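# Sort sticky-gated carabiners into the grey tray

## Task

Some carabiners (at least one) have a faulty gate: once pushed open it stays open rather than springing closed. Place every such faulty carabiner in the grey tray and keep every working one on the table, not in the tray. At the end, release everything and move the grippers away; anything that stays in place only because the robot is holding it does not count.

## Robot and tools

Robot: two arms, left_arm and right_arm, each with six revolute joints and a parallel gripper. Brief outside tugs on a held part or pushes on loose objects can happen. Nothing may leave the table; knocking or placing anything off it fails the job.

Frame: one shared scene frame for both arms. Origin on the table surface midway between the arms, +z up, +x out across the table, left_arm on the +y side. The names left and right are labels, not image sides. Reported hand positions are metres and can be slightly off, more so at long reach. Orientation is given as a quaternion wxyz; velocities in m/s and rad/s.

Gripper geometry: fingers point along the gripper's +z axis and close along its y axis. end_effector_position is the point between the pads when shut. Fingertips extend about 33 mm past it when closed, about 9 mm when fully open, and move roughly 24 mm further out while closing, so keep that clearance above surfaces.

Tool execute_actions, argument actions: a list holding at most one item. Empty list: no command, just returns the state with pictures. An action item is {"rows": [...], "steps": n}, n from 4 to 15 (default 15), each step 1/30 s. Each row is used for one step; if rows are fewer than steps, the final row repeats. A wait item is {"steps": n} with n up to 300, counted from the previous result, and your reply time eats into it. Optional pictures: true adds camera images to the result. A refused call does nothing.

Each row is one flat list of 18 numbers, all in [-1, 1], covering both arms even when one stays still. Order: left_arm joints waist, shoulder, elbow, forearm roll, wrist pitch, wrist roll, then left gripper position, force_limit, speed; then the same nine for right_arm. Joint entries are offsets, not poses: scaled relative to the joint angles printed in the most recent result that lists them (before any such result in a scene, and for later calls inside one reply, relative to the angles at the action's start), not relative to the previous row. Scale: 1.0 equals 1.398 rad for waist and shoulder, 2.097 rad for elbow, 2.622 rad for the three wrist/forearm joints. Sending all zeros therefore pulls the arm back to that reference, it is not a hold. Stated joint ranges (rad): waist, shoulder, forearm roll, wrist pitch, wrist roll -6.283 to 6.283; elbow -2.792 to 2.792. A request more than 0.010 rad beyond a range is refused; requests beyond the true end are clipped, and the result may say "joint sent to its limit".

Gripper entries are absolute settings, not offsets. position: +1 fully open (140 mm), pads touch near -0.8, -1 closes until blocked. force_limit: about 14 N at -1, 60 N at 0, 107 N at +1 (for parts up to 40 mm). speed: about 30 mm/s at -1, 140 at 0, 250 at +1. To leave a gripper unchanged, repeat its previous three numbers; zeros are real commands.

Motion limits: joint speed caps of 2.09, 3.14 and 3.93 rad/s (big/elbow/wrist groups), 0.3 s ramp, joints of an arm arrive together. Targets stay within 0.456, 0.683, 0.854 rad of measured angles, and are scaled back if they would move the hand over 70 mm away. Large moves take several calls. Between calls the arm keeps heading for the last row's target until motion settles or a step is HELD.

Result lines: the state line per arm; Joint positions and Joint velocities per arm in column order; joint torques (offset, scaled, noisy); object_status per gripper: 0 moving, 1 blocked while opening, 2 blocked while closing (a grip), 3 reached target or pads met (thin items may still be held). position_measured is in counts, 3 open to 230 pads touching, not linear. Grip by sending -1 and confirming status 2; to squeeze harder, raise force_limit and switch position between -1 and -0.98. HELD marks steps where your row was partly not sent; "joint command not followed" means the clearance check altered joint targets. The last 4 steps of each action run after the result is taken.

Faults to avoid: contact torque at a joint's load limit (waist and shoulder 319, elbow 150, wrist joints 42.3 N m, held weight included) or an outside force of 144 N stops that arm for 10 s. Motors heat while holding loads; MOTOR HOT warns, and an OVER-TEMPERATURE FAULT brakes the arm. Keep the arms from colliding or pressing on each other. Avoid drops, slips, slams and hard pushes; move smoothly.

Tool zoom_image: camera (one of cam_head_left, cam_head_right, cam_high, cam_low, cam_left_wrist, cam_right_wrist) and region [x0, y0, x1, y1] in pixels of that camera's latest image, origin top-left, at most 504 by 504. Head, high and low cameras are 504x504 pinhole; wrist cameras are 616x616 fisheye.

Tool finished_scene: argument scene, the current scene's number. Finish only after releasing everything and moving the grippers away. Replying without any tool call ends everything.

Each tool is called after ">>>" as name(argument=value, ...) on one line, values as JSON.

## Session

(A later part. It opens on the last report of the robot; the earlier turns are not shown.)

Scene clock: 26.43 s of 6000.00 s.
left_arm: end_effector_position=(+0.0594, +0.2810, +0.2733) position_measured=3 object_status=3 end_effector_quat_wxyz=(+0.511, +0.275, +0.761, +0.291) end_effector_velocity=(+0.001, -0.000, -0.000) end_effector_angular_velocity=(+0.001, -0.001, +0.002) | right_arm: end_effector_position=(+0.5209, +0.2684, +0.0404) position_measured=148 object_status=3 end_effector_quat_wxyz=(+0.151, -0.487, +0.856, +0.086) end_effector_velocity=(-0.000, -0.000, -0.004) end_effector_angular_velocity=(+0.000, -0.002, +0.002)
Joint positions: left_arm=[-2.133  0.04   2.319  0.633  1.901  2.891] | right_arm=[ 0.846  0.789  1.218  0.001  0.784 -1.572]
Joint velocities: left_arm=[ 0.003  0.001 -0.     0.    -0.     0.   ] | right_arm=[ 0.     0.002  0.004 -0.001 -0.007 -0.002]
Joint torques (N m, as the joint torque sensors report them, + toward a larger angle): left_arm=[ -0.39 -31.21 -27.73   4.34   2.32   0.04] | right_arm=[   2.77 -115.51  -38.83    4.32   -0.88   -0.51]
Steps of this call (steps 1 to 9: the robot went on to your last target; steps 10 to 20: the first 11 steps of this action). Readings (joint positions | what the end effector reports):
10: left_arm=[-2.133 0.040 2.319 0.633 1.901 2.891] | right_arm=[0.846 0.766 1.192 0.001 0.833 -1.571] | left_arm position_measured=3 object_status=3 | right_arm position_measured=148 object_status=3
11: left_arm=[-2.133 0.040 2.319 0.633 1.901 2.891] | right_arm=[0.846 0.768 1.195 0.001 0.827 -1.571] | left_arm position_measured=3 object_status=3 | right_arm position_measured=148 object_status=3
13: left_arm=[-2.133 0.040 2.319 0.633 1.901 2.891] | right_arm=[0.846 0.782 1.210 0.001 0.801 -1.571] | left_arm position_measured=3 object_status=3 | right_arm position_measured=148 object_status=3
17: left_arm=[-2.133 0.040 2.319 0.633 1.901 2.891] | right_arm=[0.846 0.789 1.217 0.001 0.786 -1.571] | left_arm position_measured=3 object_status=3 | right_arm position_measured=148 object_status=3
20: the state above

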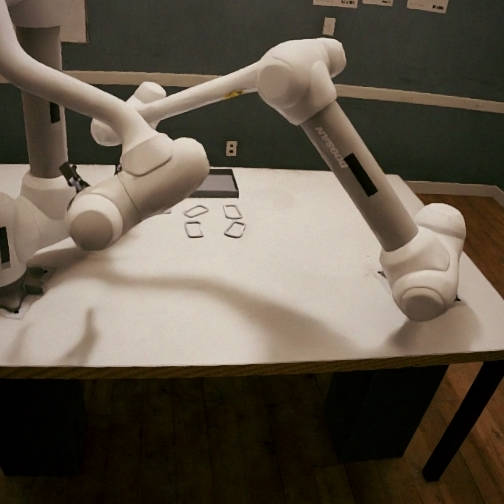

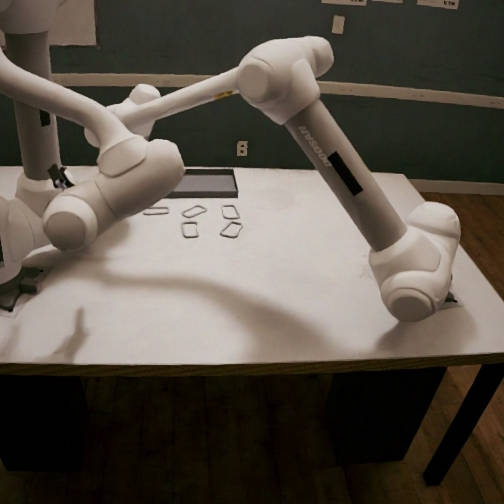

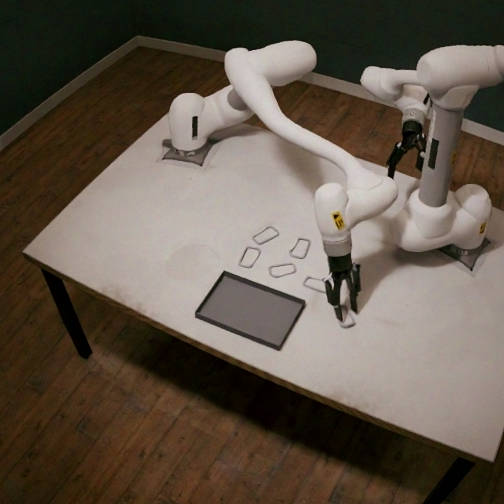

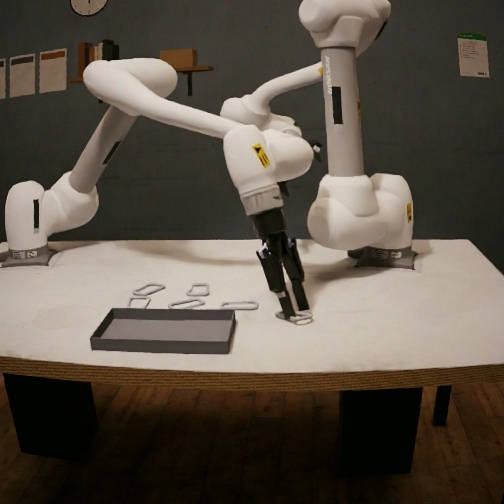

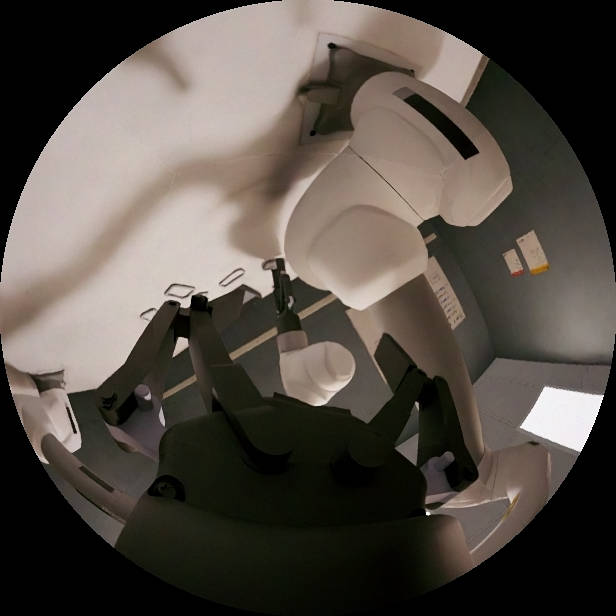

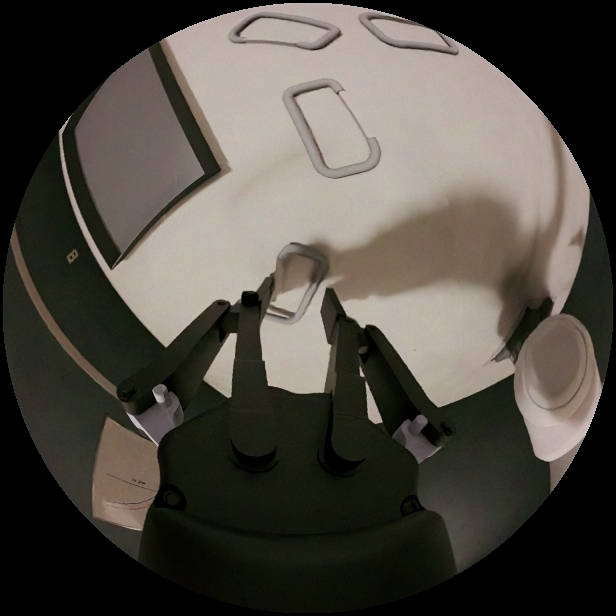

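>>> execute_actions(actions=[{"rows":[[0,0,0,0,0,0,1,0,0,0,0.003,0.0022,0,-0.0033,0,-0.15,-0.6,-0.3],[0,0,0,0,0,0,1,0,0,0,0.003,0.0022,0,-0.0033,0,-0.15,-0.6,-0.3],[0,0,0,0,0,0,1,0,0,0,0.003,0.0022,0,-0.0033,0,-0.15,-0.6,-0.3],[0,0,0,0,0,0,1,0,0,0,0.003,0.0022,0,-0.0033,0,-0.15,-0.6,-0.3],[0,0,0,0,0,0,1,0,0,0,0.003,0.0022,0,-0.0033,0,-0.15,-0.6,-0.3],[0,0,0,0,0,0,1,0,0,0,0.003,0.0022,0,-0.0033,0,-0.15,-0.6,-0.3],[0,0,0,0,0,0,1,0,0,0,-0.012,-0.009,0,0.0135,0,-0.15,-0.6,-0.3]],"steps":15}])

>>> execute_actions(actions=[{"steps":5}], pictures=true)

>>> zoom_image(camera="cam_low", region=[220, 230, 380, 360])

Scene clock: 27.07 s of 6000.00 s.
left_arm: end_effector_position=(+0.0594, +0.2810, +0.2733) position_measured=3 object_status=3 end_effector_quat_wxyz=(+0.511, +0.275, +0.761, +0.291) end_effector_velocity=(+0.000, +0.000, -0.000) end_effector_angular_velocity=(+0.001, +0.000, +0.001) | right_arm: end_effector_position=(+0.5215, +0.2693, +0.0607) position_measured=148 object_status=3 end_effector_quat_wxyz=(+0.152, -0.487, +0.856, +0.087) end_effector_velocity=(-0.005, -0.008, +0.083) end_effector_angular_velocity=(-0.022, +0.013, +0.000)
Joint positions: left_arm=[-2.133  0.04   2.319  0.633  1.901  2.891] | right_arm=[ 0.846  0.776  1.203  0.001  0.811 -1.572]
Joint velocities: left_arm=[ 0.001  0.001 -0.    -0.001  0.     0.001] | right_arm=[ 0.    -0.061 -0.055  0.     0.142 -0.   ]
Joint torques (N m, as the joint torque sensors report them, + toward a larger angle): left_arm=[ -0.13 -30.87 -27.92   4.32   2.32  -0.01] | right_arm=[  1.8  -69.85 -19.03   2.36  -0.47  -0.41]
Steps of this call (steps 1 to 4: the last 4 steps of your previous action; steps 5 to 8: the robot went on to your last target; steps 9 to 19: the first 11 steps of this action). Readings (joint positions | what the end effector reports):
9: left_arm=[-2.133 0.040 2.319 0.633 1.901 2.891] | right_arm=[0.846 0.790 1.218 0.001 0.784 -1.572] | left_arm position_measured=3 object_status=3 | right_arm position_measured=148 object_status=3
10: left_arm=[-2.133 0.040 2.319 0.633 1.901 2.891] | right_arm=[0.846 0.791 1.219 0.001 0.782 -1.572] | left_arm position_measured=3 object_status=3 | right_arm position_measured=148 object_status=3
12: left_arm=[-2.133 0.040 2.319 0.633 1.901 2.891] | right_arm=[0.846 0.793 1.222 0.001 0.778 -1.572] | left_arm position_measured=3 object_status=3 | right_arm position_measured=148 object_status=3
16: left_arm=[-2.133 0.040 2.319 0.633 1.901 2.891] | right_arm=[0.846 0.791 1.220 0.001 0.782 -1.572] | left_arm position_measured=3 object_status=3 | right_arm position_measured=148 object_status=3
19: the state above

Scene clock: 27.23 s of 6000.00 s.
left_arm: end_effector_position=(+0.0594, +0.2810, +0.2733) position_measured=3 object_status=3 end_effector_quat_wxyz=(+0.511, +0.275, +0.761, +0.291) end_effector_velocity=(-0.001, -0.000, -0.000) end_effector_angular_velocity=(+0.000, -0.001, -0.002) | right_arm: end_effector_position=(+0.5213, +0.2690, +0.0653) position_measured=148 object_status=3 end_effector_quat_wxyz=(+0.151, -0.487, +0.856, +0.086) end_effector_velocity=(-0.000, +0.001, +0.010) end_effector_angular_velocity=(+0.003, -0.001, +0.000)
Joint positions: left_arm=[-2.133  0.04   2.319  0.633  1.901  2.891] | right_arm=[ 0.846  0.773  1.2    0.001  0.819 -1.572]
Joint velocities: left_arm=[-0.003  0.001  0.    -0.    -0.    -0.001] | right_arm=[ 0.    -0.007 -0.006  0.001  0.01  -0.   ]
Joint torques (N m, as the joint torque sensors report them, + toward a larger angle): left_arm=[  0.72 -30.68 -27.53   4.33   2.2   -0.02] | right_arm=[   2.59 -111.96  -38.08    3.85   -0.9    -0.48]
Kept back: nothing.
Steps of this call (steps 1 to 4: the last 4 steps of your previous action; step 5: the robot went on to your last target). Readings (joint positions | what the end effector reports):
1: left_arm=[-2.133 0.040 2.319 0.633 1.901 2.891] | right_arm=[0.846 0.775 1.202 0.001 0.815 -1.572] | left_arm position_measured=3 object_status=3 | right_arm position_measured=148 object_status=3
2: left_arm=[-2.133 0.040 2.319 0.633 1.901 2.891] | right_arm=[0.846 0.774 1.201 0.001 0.817 -1.572] | left_arm position_measured=3 object_status=3 | right_arm position_measured=148 object_status=3
4: left_arm=[-2.133 0.040 2.319 0.633 1.901 2.891] | right_arm=[0.846 0.773 1.200 0.001 0.819 -1.572] | left_arm position_measured=3 object_status=3 | right_arm position_measured=148 object_status=3
5: the state above

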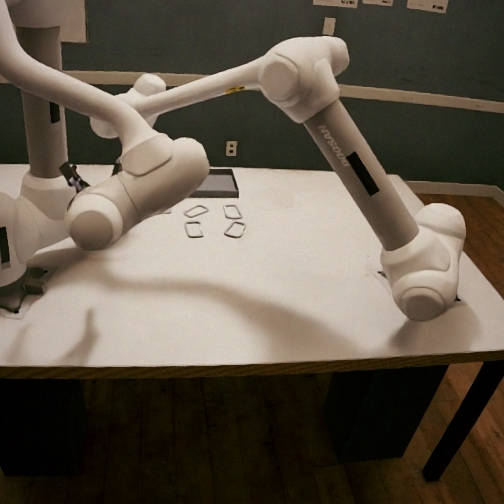

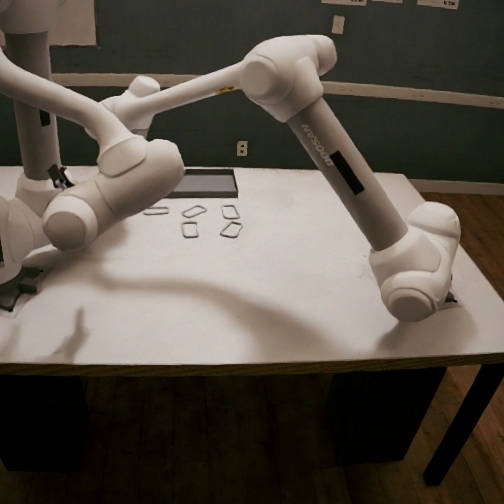

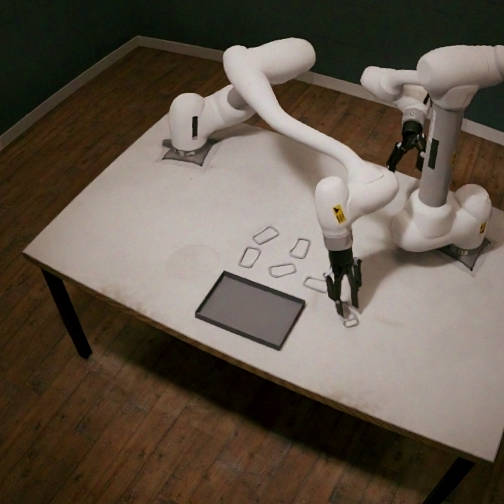

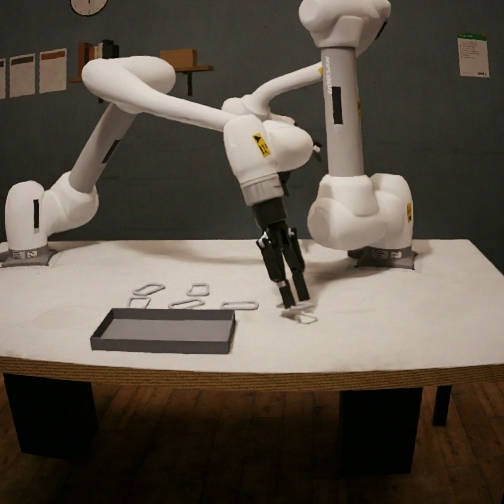

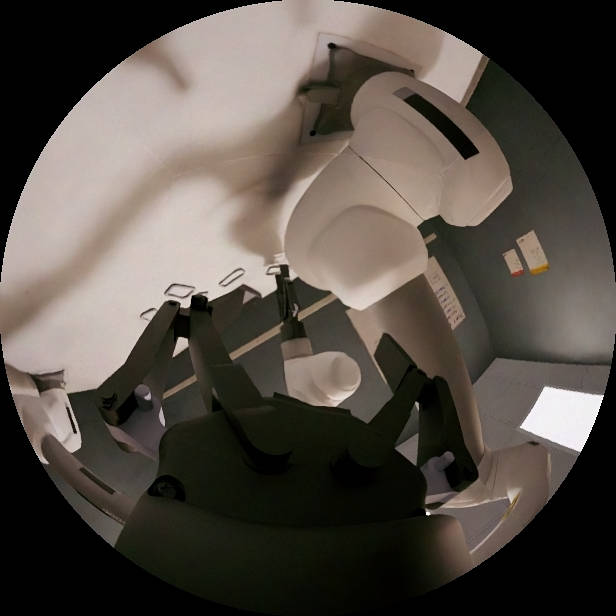

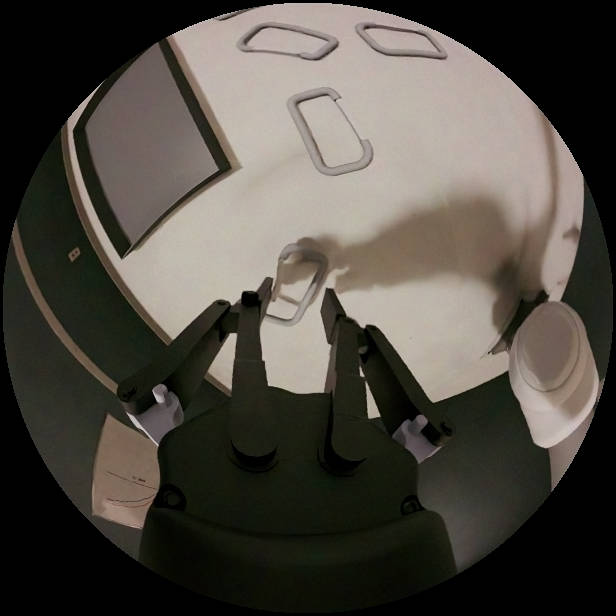

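Region (220, 230, 380, 360) of cam_low's 504x504 image, scaled by 3.150, with more detail than that image has; it fills the top 410 rows of this view, and the rest is white.

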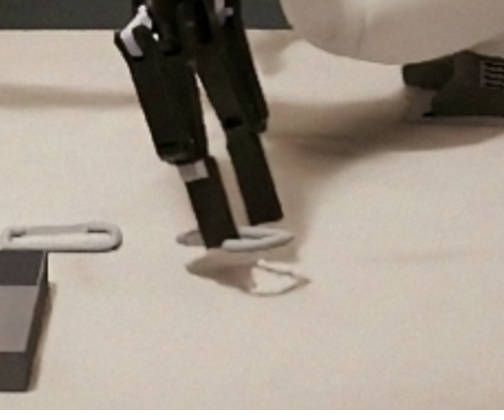

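>>> execute_actions(actions=[])

Scene clock: 27.63 s of 6000.00 s.
left_arm: end_effector_position=(+0.0594, +0.2810, +0.2733) position_measured=3 object_status=3 end_effector_quat_wxyz=(+0.511, +0.275, +0.761, +0.291) end_effector_velocity=(-0.000, -0.000, +0.000) end_effector_angular_velocity=(+0.000, +0.001, -0.002) | right_arm: end_effector_position=(+0.5213, +0.2691, +0.0660) position_measured=148 object_status=3 end_effector_quat_wxyz=(+0.151, -0.487, +0.856, +0.086) end_effector_velocity=(-0.000, -0.000, -0.001) end_effector_angular_velocity=(-0.001, -0.000, +0.001)
Joint positions: left_arm=[-2.133  0.04   2.319  0.633  1.901  2.891] | right_arm=[ 0.846  0.773  1.199  0.001  0.82  -1.572]
Joint velocities: left_arm=[-0.002 -0.001 -0.    -0.    -0.     0.001] | right_arm=[ 0.     0.     0.    -0.001  0.    -0.   ]
Joint torques (N m, as the joint torque sensors report them, + toward a larger angle): left_arm=[ -0.16 -30.73 -27.93   4.34   2.23   0.02] | right_arm=[   4.52 -113.58  -38.5     4.14   -1.14   -0.34]
Kept back: nothing.
Steps of this call (steps 1 to 12: the robot went on to your last target). Readings (joint positions | what the end effector reports):
1: left_arm=[-2.133 0.040 2.319 0.633 1.901 2.891] | right_arm=[0.846 0.773 1.199 0.001 0.819 -1.572] | left_arm position_measured=3 object_status=3 | right_arm position_measured=148 object_status=3
2: left_arm=[-2.133 0.040 2.319 0.633 1.901 2.891] | right_arm=[0.846 0.773 1.199 0.001 0.820 -1.572] | left_arm position_measured=3 object_status=3 | right_arm position_measured=148 object_status=3
4: left_arm=[-2.133 0.040 2.319 0.633 1.901 2.891] | right_arm=[0.846 0.773 1.199 0.001 0.820 -1.572] | left_arm position_measured=3 object_status=3 | right_arm position_measured=148 object_status=3
8: left_arm=[-2.133 0.040 2.319 0.633 1.901 2.891] | right_arm=[0.846 0.773 1.199 0.001 0.820 -1.572] | left_arm position_measured=3 object_status=3 | right_arm position_measured=148 object_status=3
12: the state above
All arms were judged still, so your last target was given up. Only a new action makes them travel on or press farther. Fingers that are still opening or closing keep moving.

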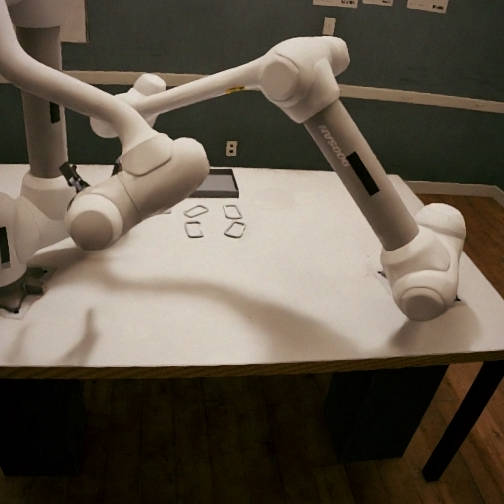

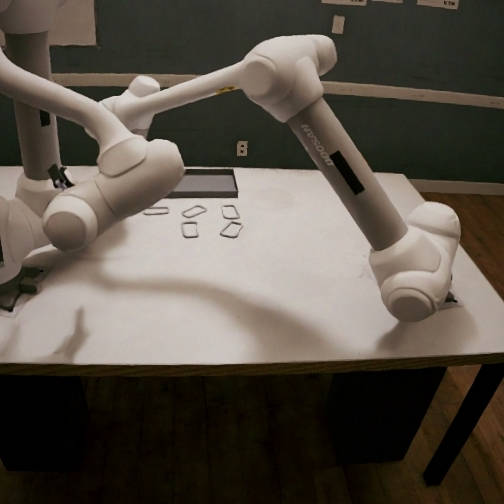

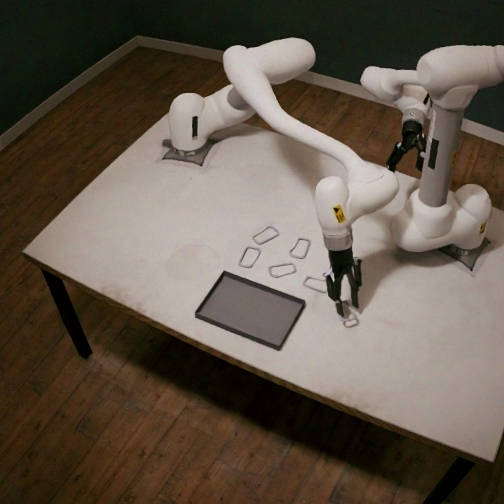

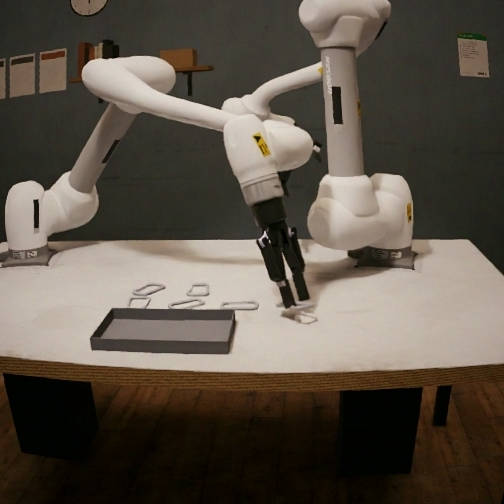

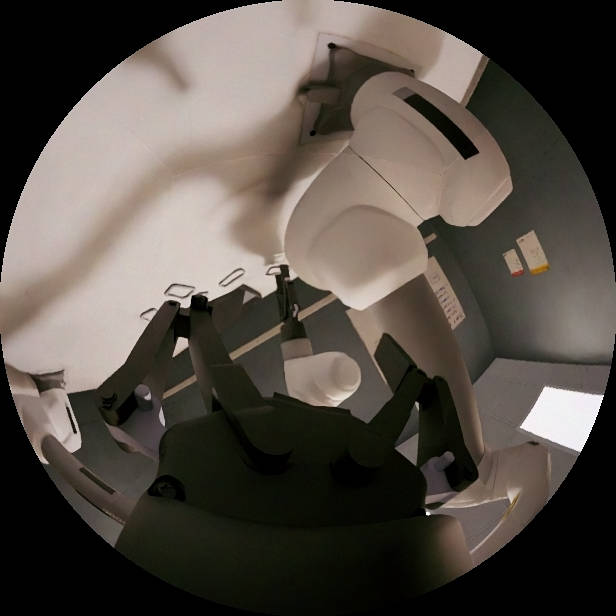

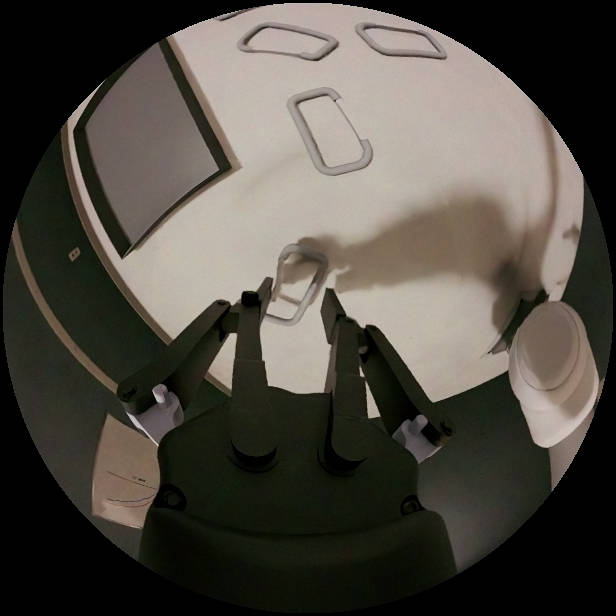

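>>> zoom_image(camera="cam_right_wrist", region=[220, 200, 400, 380])

>>> zoom_image(camera="cam_low", region=[240, 260, 360, 340])

Region (220, 200, 400, 380) of cam_right_wrist's 616x616 image, scaled by 2.800, with more detail than that image has.

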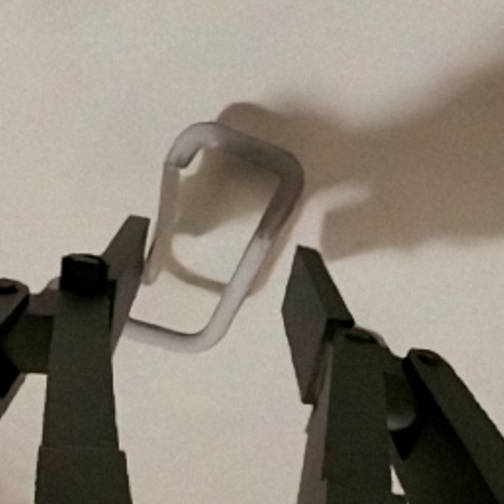

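Region (240, 260, 360, 340) of cam_low's 504x504 image, scaled by 4.200, with more detail than that image has.

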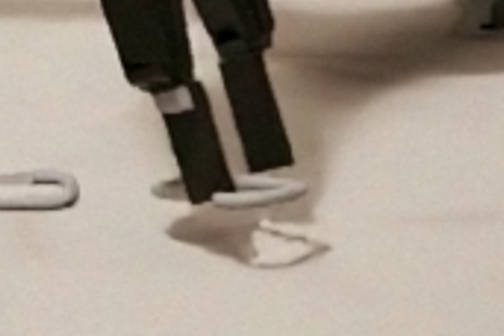

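>>> execute_actions(actions=[{"rows":[[0,0,0,0,0,0,1,0,0,0,0.146,-0.188,0,0.206,0,-0.15,-0.6,-0.3]],"steps":15}])

>>> execute_actions(actions=[{"rows":[[0,0,0,0,0,0,1,0,0,0,0,0,0,0,0,-1,-0.3,-0.5]],"steps":15}])

>>> execute_actions(actions=[{"steps":15}], pictures=true)

>>> zoom_image(camera="cam_right_wrist", region=[200, 200, 400, 400])

>>> zoom_image(camera="cam_low", region=[240, 260, 360, 340])

Scene clock: 28.60 s of 6000.00 s.
left_arm: end_effector_position=(+0.0594, +0.2810, +0.2733) position_measured=3 object_status=3 end_effector_quat_wxyz=(+0.511, +0.275, +0.761, +0.291) end_effector_velocity=(-0.000, -0.000, -0.000) end_effector_angular_velocity=(+0.002, -0.000, -0.001) | right_arm: end_effector_position=(+0.5217, +0.2699, +0.0498) position_measured=148 object_status=3 end_effector_quat_wxyz=(+0.013, -0.495, +0.869, +0.008) end_effector_velocity=(-0.019, -0.031, -0.008) end_effector_angular_velocity=(-0.559, +0.332, -0.000)
Joint positions: left_arm=[-2.133  0.04   2.319  0.633  1.901  2.891] | right_arm=[ 0.846  0.96   0.839  0.001  1.313 -1.572]
Joint velocities: left_arm=[-0.     0.001 -0.     0.    -0.     0.002] | right_arm=[-0.     0.38  -0.733  0.001  1.003  0.001]
Joint torques (N m, as the joint torque sensors report them, + toward a larger angle): left_arm=[ -1.15 -31.41 -27.97   4.33   2.25   0.03] | right_arm=[   6.92 -147.05  -37.34    4.33   -0.09   -0.03]
Steps of this call (steps 1 to 18: nothing new was sent; steps 19 to 29: the first 11 steps of this action). Readings (joint positions | what the end effector reports):
19: left_arm=[-2.133 0.040 2.319 0.633 1.901 2.891] | right_arm=[0.846 0.773 1.199 0.001 0.820 -1.572] | left_arm position_measured=3 object_status=3 | right_arm position_measured=148 object_status=3
20: left_arm=[-2.133 0.040 2.319 0.633 1.901 2.891] | right_arm=[0.846 0.775 1.194 0.001 0.827 -1.572] | left_arm position_measured=3 object_status=3 | right_arm position_measured=148 object_status=3
22: left_arm=[-2.133 0.040 2.319 0.633 1.901 2.891] | right_arm=[0.846 0.796 1.153 0.001 0.883 -1.572] | left_arm position_measured=3 object_status=3 | right_arm position_measured=148 object_status=3
26: left_arm=[-2.133 0.040 2.319 0.633 1.901 2.891] | right_arm=[0.846 0.898 0.956 0.001 1.152 -1.572] | left_arm position_measured=3 object_status=3 | right_arm position_measured=148 object_status=3
29: the state above

Scene clock: 29.10 s of 6000.00 s.
left_arm: end_effector_position=(+0.0594, +0.2810, +0.2733) position_measured=3 object_status=3 end_effector_quat_wxyz=(+0.511, +0.275, +0.761, +0.291) end_effector_velocity=(+0.001, -0.000, +0.001) end_effector_angular_velocity=(-0.003, +0.001, +0.000) | right_arm: end_effector_position=(+0.5207, +0.2683, +0.0501) position_measured=191 object_status=0 end_effector_quat_wxyz=(+0.000, -0.495, +0.869, +0.001) end_effector_velocity=(+0.001, -0.001, -0.002) end_effector_angular_velocity=(-0.002, +0.000, -0.001)
Joint positions: left_arm=[-2.133  0.04   2.319  0.633  1.901  2.891] | right_arm=[ 0.846  0.976  0.806  0.001  1.359 -1.572]
Joint velocities: left_arm=[ 0.001 -0.003  0.     0.001 -0.    -0.001] | right_arm=[-0.001  0.001  0.001 -0.001 -0.     0.001]
Joint torques (N m, as the joint torque sensors report them, + toward a larger angle): left_arm=[ -0.44 -31.13 -27.82   4.34   2.18   0.01] | right_arm=[   4.7  -128.03  -39.      4.43   -0.2    -0.16]
Steps of this call (steps 1 to 4: the last 4 steps of your previous action; steps 5 to 15: the first 11 steps of this action, its rows measured from where the robot was after step 4). Readings (joint positions | what the end effector reports):
4: left_arm=[-2.133 0.040 2.319 0.633 1.901 2.891] | right_arm=[0.846 0.976 0.806 0.001 1.359 -1.572] | left_arm position_measured=3 object_status=3 | right_arm position_measured=148 object_status=3
5: left_arm=[-2.133 0.040 2.319 0.633 1.901 2.891] | right_arm=[0.846 0.976 0.805 0.001 1.359 -1.572] | left_arm position_measured=3 object_status=3 | right_arm position_measured=148 object_status=0
6: left_arm=[-2.133 0.040 2.319 0.633 1.901 2.891] | right_arm=[0.846 0.976 0.805 0.001 1.359 -1.572] | left_arm position_measured=3 object_status=3 | right_arm position_measured=150 object_status=0
8: left_arm=[-2.133 0.040 2.319 0.633 1.901 2.891] | right_arm=[0.846 0.976 0.805 0.001 1.359 -1.572] | left_arm position_measured=3 object_status=3 | right_arm position_measured=159 object_status=0
12: left_arm=[-2.133 0.040 2.319 0.633 1.901 2.891] | right_arm=[0.846 0.976 0.806 0.001 1.359 -1.572] | left_arm position_measured=3 object_status=3 | right_arm position_measured=177 object_status=0
15: the state above

Scene clock: 29.60 s of 6000.00 s.
left_arm: end_effector_position=(+0.0594, +0.2810, +0.2733) position_measured=3 object_status=3 end_effector_quat_wxyz=(+0.511, +0.275, +0.761, +0.291) end_effector_velocity=(+0.001, +0.000, +0.000) end_effector_angular_velocity=(-0.001, +0.000, +0.003) | right_arm: end_effector_position=(+0.5207, +0.2683, +0.0500) position_measured=224 object_status=2 end_effector_quat_wxyz=(+0.000, -0.495, +0.869, +0.001) end_effector_velocity=(+0.000, +0.000, -0.001) end_effector_angular_velocity=(-0.000, +0.000, -0.001)
Joint positions: left_arm=[-2.133  0.04   2.319  0.633  1.901  2.891] | right_arm=[ 0.846  0.976  0.806  0.001  1.359 -1.572]
Joint velocities: left_arm=[ 0.002 -0.     0.    -0.001  0.    -0.001] | right_arm=[-0.     0.001 -0.001  0.    -0.     0.001]
Joint torques (N m, as the joint torque sensors report them, + toward a larger angle): left_arm=[  0.35 -30.76 -27.64   4.28   2.24   0.06] | right_arm=[   2.27 -129.8   -40.04    4.33    0.07   -0.33]
Kept back: nothing.
Steps of this call (steps 1 to 4: the last 4 steps of your previous action; steps 5 to 15: the robot went on to your last target). Readings (joint positions | what the end effector reports):
1: left_arm=[-2.133 0.040 2.319 0.633 1.901 2.891] | right_arm=[0.846 0.976 0.806 0.001 1.359 -1.572] | left_arm position_measured=3 object_status=3 | right_arm position_measured=196 object_status=0
2: left_arm=[-2.133 0.040 2.319 0.633 1.901 2.891] | right_arm=[0.846 0.976 0.806 0.001 1.359 -1.572] | left_arm position_measured=3 object_status=3 | right_arm position_measured=201 object_status=0
4: left_arm=[-2.133 0.040 2.319 0.633 1.901 2.891] | right_arm=[0.846 0.976 0.806 0.001 1.359 -1.572] | left_arm position_measured=3 object_status=3 | right_arm position_measured=210 object_status=0
8: left_arm=[-2.133 0.040 2.319 0.633 1.901 2.891] | right_arm=[0.846 0.976 0.806 0.001 1.359 -1.572] | left_arm position_measured=3 object_status=3 | right_arm position_measured=224 object_status=0
15: the state above
All arms were judged still, so your last target was given up. Only a new action makes them travel on or press farther. Fingers that are still opening or closing keep moving.

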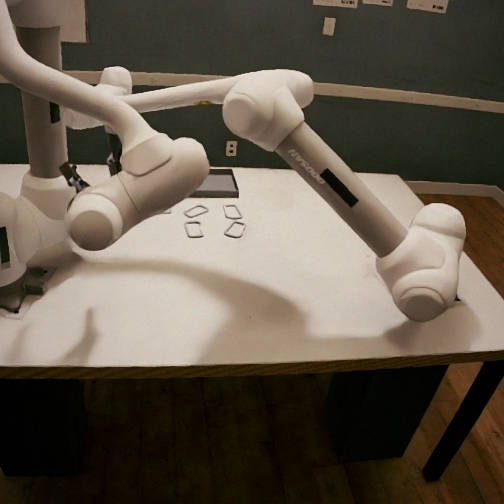

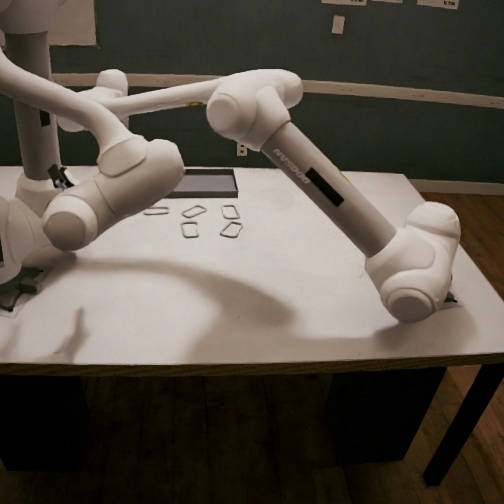

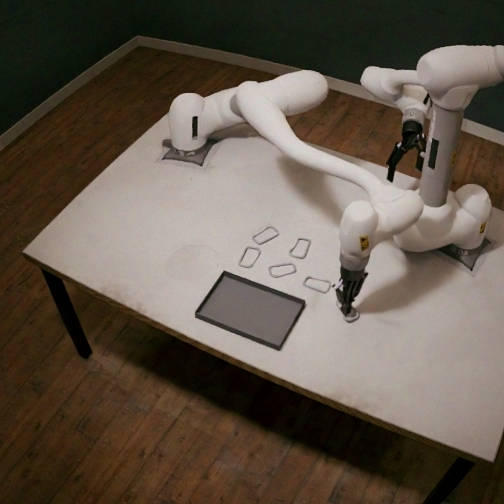

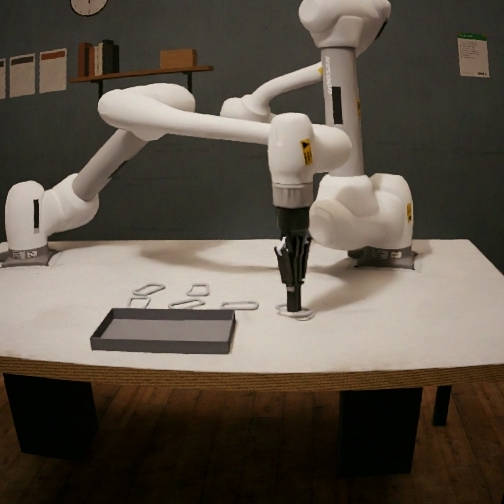

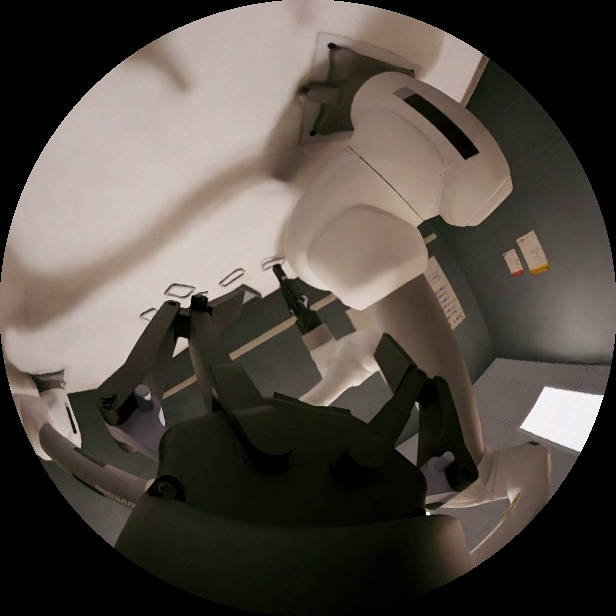

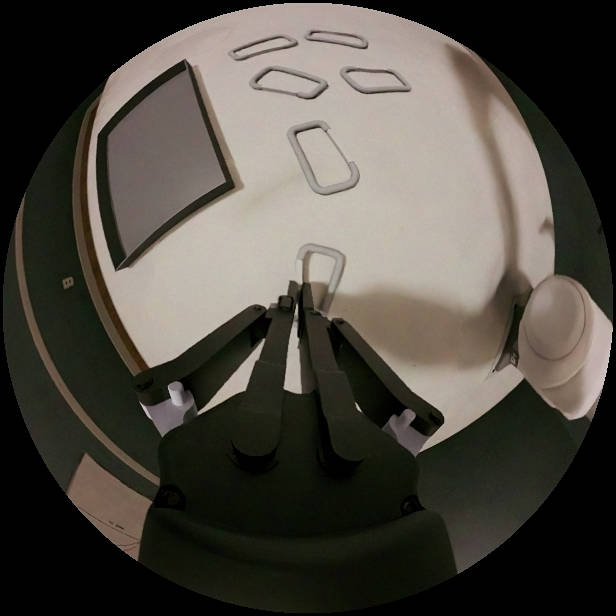

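Region (200, 200, 400, 400) of cam_right_wrist's 616x616 image, scaled by 2.520, with more detail than that image has.

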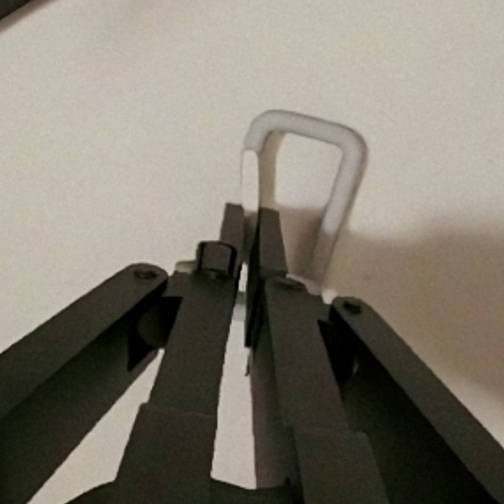

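Region (240, 260, 360, 340) of cam_low's 504x504 image, scaled by 4.200, with more detail than that image has.

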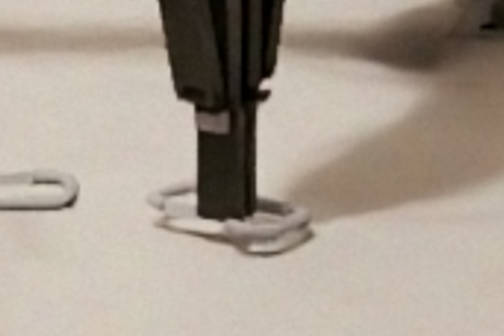

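>>> execute_actions(actions=[{"rows":[[0,0,0,0,0,0,1,0,0,0,0,0,0,0,0,-0.65,-0.3,0],[0,0,0,0,0,0,1,0,0,0,0,0,0,0,0,-0.65,-0.3,0],[0,0,0,0,0,0,1,0,0,0,0,0,0,0,0,-0.65,-0.3,0],[0,0,0,0,0,0,1,0,0,0,0,0,0,0,0,-0.65,-0.3,0],[0,0,0,0,0,0,1,0,0,0,0,0,0,0,0,-0.65,-0.3,0],[0,0,0,0,0,0,1,0,0,0,-0.05,0.01,0,0.021,0,-0.65,-0.3,0]],"steps":15}])

>>> execute_actions(actions=[{"steps":8}], pictures=true)

Scene clock: 30.23 s of 6000.00 s.
left_arm: end_effector_position=(+0.0594, +0.2810, +0.2733) position_measured=3 object_status=3 end_effector_quat_wxyz=(+0.511, +0.275, +0.761, +0.291) end_effector_velocity=(+0.001, +0.000, +0.000) end_effector_angular_velocity=(-0.001, +0.001, +0.002) | right_arm: end_effector_position=(+0.5118, +0.2533, +0.1022) position_measured=211 object_status=0 end_effector_quat_wxyz=(-0.001, -0.495, +0.869, -0.000) end_effector_velocity=(-0.050, -0.083, +0.240) end_effector_angular_velocity=(-0.023, +0.014, +0.000)
Joint positions: left_arm=[-2.133  0.04   2.319  0.633  1.901  2.891] | right_arm=[ 0.846  0.918  0.822  0.001  1.403 -1.572]
Joint velocities: left_arm=[ 0.002 -0.002 -0.     0.     0.     0.001] | right_arm=[ 0.    -0.279  0.093  0.001  0.213 -0.   ]
Joint torques (N m, as the joint torque sensors report them, + toward a larger angle): left_arm=[ -0.33 -31.14 -27.61   4.45   2.31  -0.03] | right_arm=[  2.1  -46.   -11.88   1.56  -0.11  -0.18]
Steps of this call (steps 1 to 8: nothing new was sent; steps 9 to 19: the first 11 steps of this action). Readings (joint positions | what the end effector reports):
9: left_arm=[-2.133 0.040 2.319 0.633 1.901 2.891] | right_arm=[0.846 0.976 0.806 0.001 1.359 -1.572] | left_arm position_measured=3 object_status=3 | right_arm position_measured=224 object_status=0
10: left_arm=[-2.133 0.040 2.319 0.633 1.901 2.891] | right_arm=[0.846 0.976 0.806 0.001 1.359 -1.572] | left_arm position_measured=3 object_status=3 | right_arm position_measured=224 object_status=0
12: left_arm=[-2.133 0.040 2.319 0.633 1.901 2.891] | right_arm=[0.846 0.976 0.806 0.001 1.359 -1.572] | left_arm position_measured=3 object_status=3 | right_arm position_measured=211 object_status=0
16: left_arm=[-2.133 0.040 2.319 0.633 1.901 2.891] | right_arm=[0.846 0.965 0.811 0.001 1.369 -1.572] | left_arm position_measured=3 object_status=3 | right_arm position_measured=211 object_status=0
19: the state above

Scene clock: 30.50 s of 6000.00 s.
left_arm: end_effector_position=(+0.0594, +0.2810, +0.2733) position_measured=3 object_status=3 end_effector_quat_wxyz=(+0.511, +0.275, +0.761, +0.291) end_effector_velocity=(-0.000, +0.000, -0.000) end_effector_angular_velocity=(+0.003, +0.000, -0.001) | right_arm: end_effector_position=(+0.5093, +0.2490, +0.1117) position_measured=211 object_status=3 end_effector_quat_wxyz=(-0.003, -0.495, +0.869, -0.001) end_effector_velocity=(-0.000, -0.001, +0.002) end_effector_angular_velocity=(-0.000, +0.000, +0.000)
Joint positions: left_arm=[-2.133  0.04   2.319  0.633  1.901  2.891] | right_arm=[ 0.846  0.907  0.827  0.001  1.414 -1.572]
Joint velocities: left_arm=[-0.     0.001 -0.    -0.001 -0.     0.002] | right_arm=[-0.    -0.002  0.    -0.     0.002 -0.   ]
Joint torques (N m, as the joint torque sensors report them, + toward a larger angle): left_arm=[ -0.34 -31.4  -27.42   4.39   2.28   0.02] | right_arm=[   3.96 -124.01  -38.89    4.46   -0.22   -0.27]
Kept back: nothing.
Steps of this call (steps 1 to 4: the last 4 steps of your previous action; steps 5 to 8: the robot went on to your last target). Readings (joint positions | what the end effector reports):
1: left_arm=[-2.133 0.040 2.319 0.633 1.901 2.891] | right_arm=[0.846 0.912 0.824 0.001 1.409 -1.572] | left_arm position_measured=3 object_status=3 | right_arm position_measured=211 object_status=0
2: left_arm=[-2.133 0.040 2.319 0.633 1.901 2.891] | right_arm=[0.846 0.909 0.826 0.001 1.411 -1.572] | left_arm position_measured=3 object_status=3 | right_arm position_measured=211 object_status=0
4: left_arm=[-2.133 0.040 2.319 0.633 1.901 2.891] | right_arm=[0.846 0.908 0.827 0.001 1.413 -1.572] | left_arm position_measured=3 object_status=3 | right_arm position_measured=211 object_status=3
8: the state above

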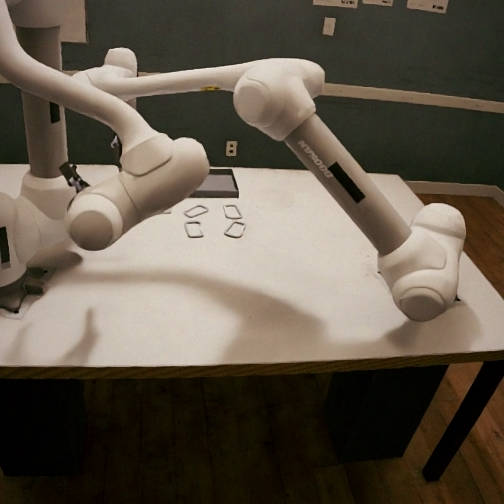

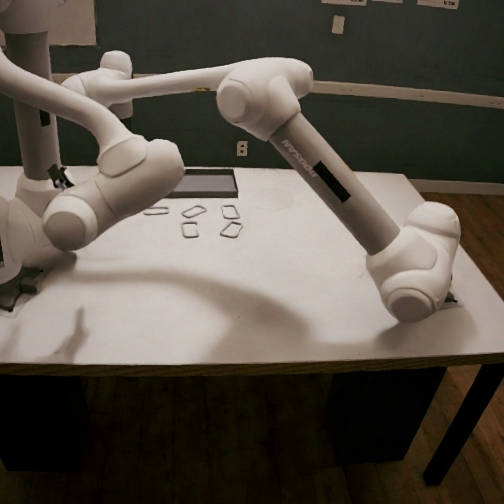

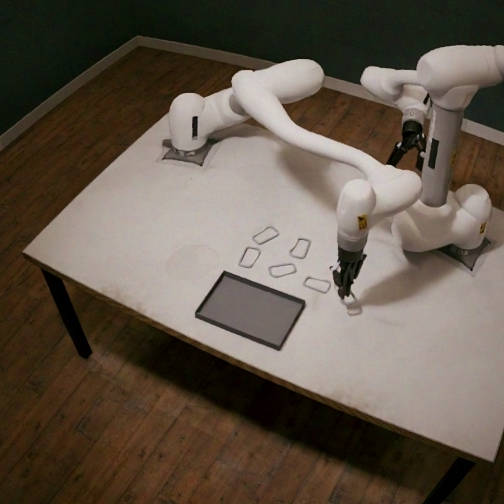

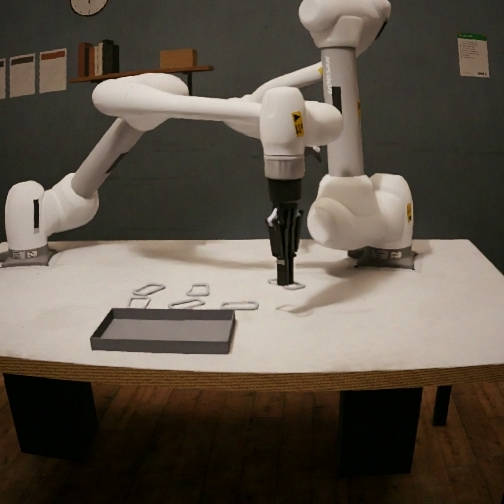

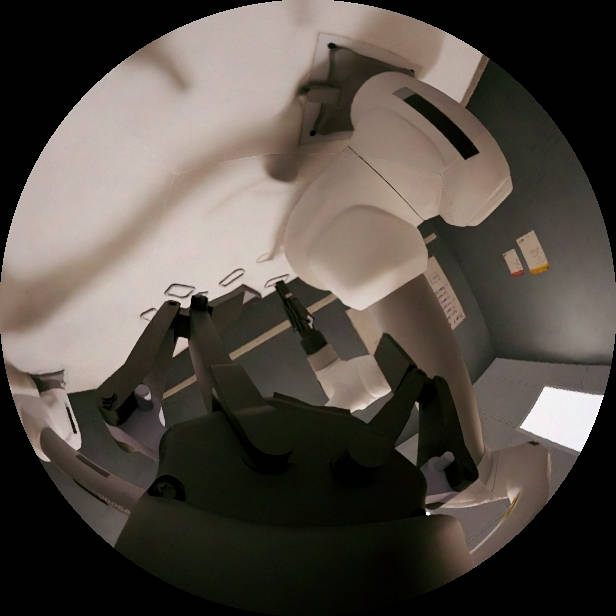

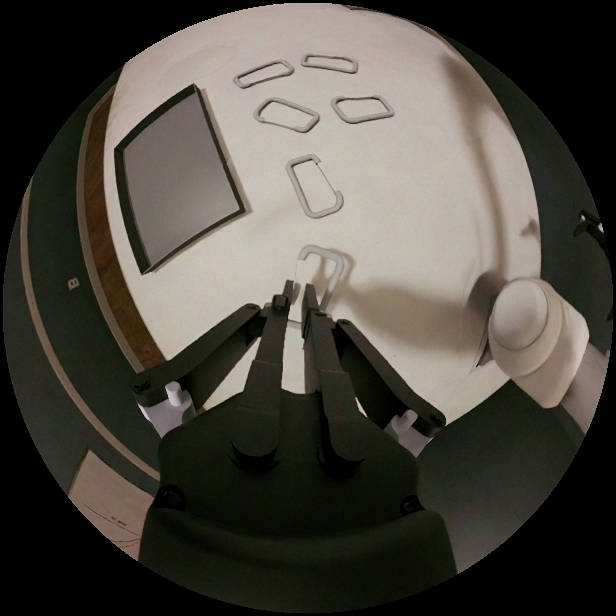

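>>> zoom_image(camera="cam_right_wrist", region=[230, 220, 380, 370])

>>> zoom_image(camera="cam_low", region=[240, 240, 360, 320])

Region (230, 220, 380, 370) of cam_right_wrist's 616x616 image, scaled by 3.360, with more detail than that image has.

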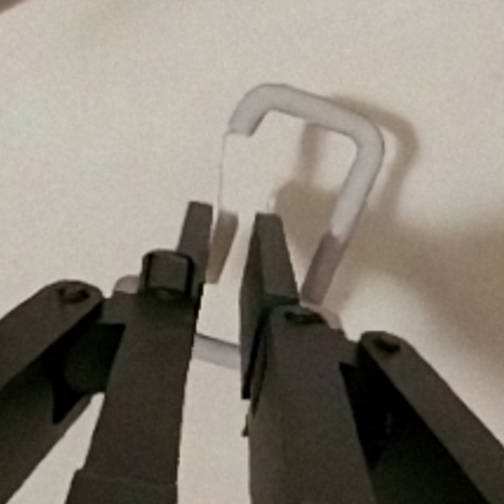

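Region (240, 240, 360, 320) of cam_low's 504x504 image, scaled by 4.200, with more detail than that image has.

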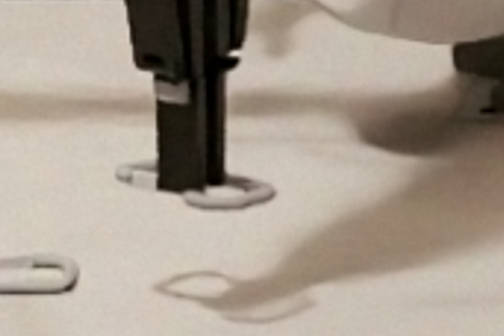

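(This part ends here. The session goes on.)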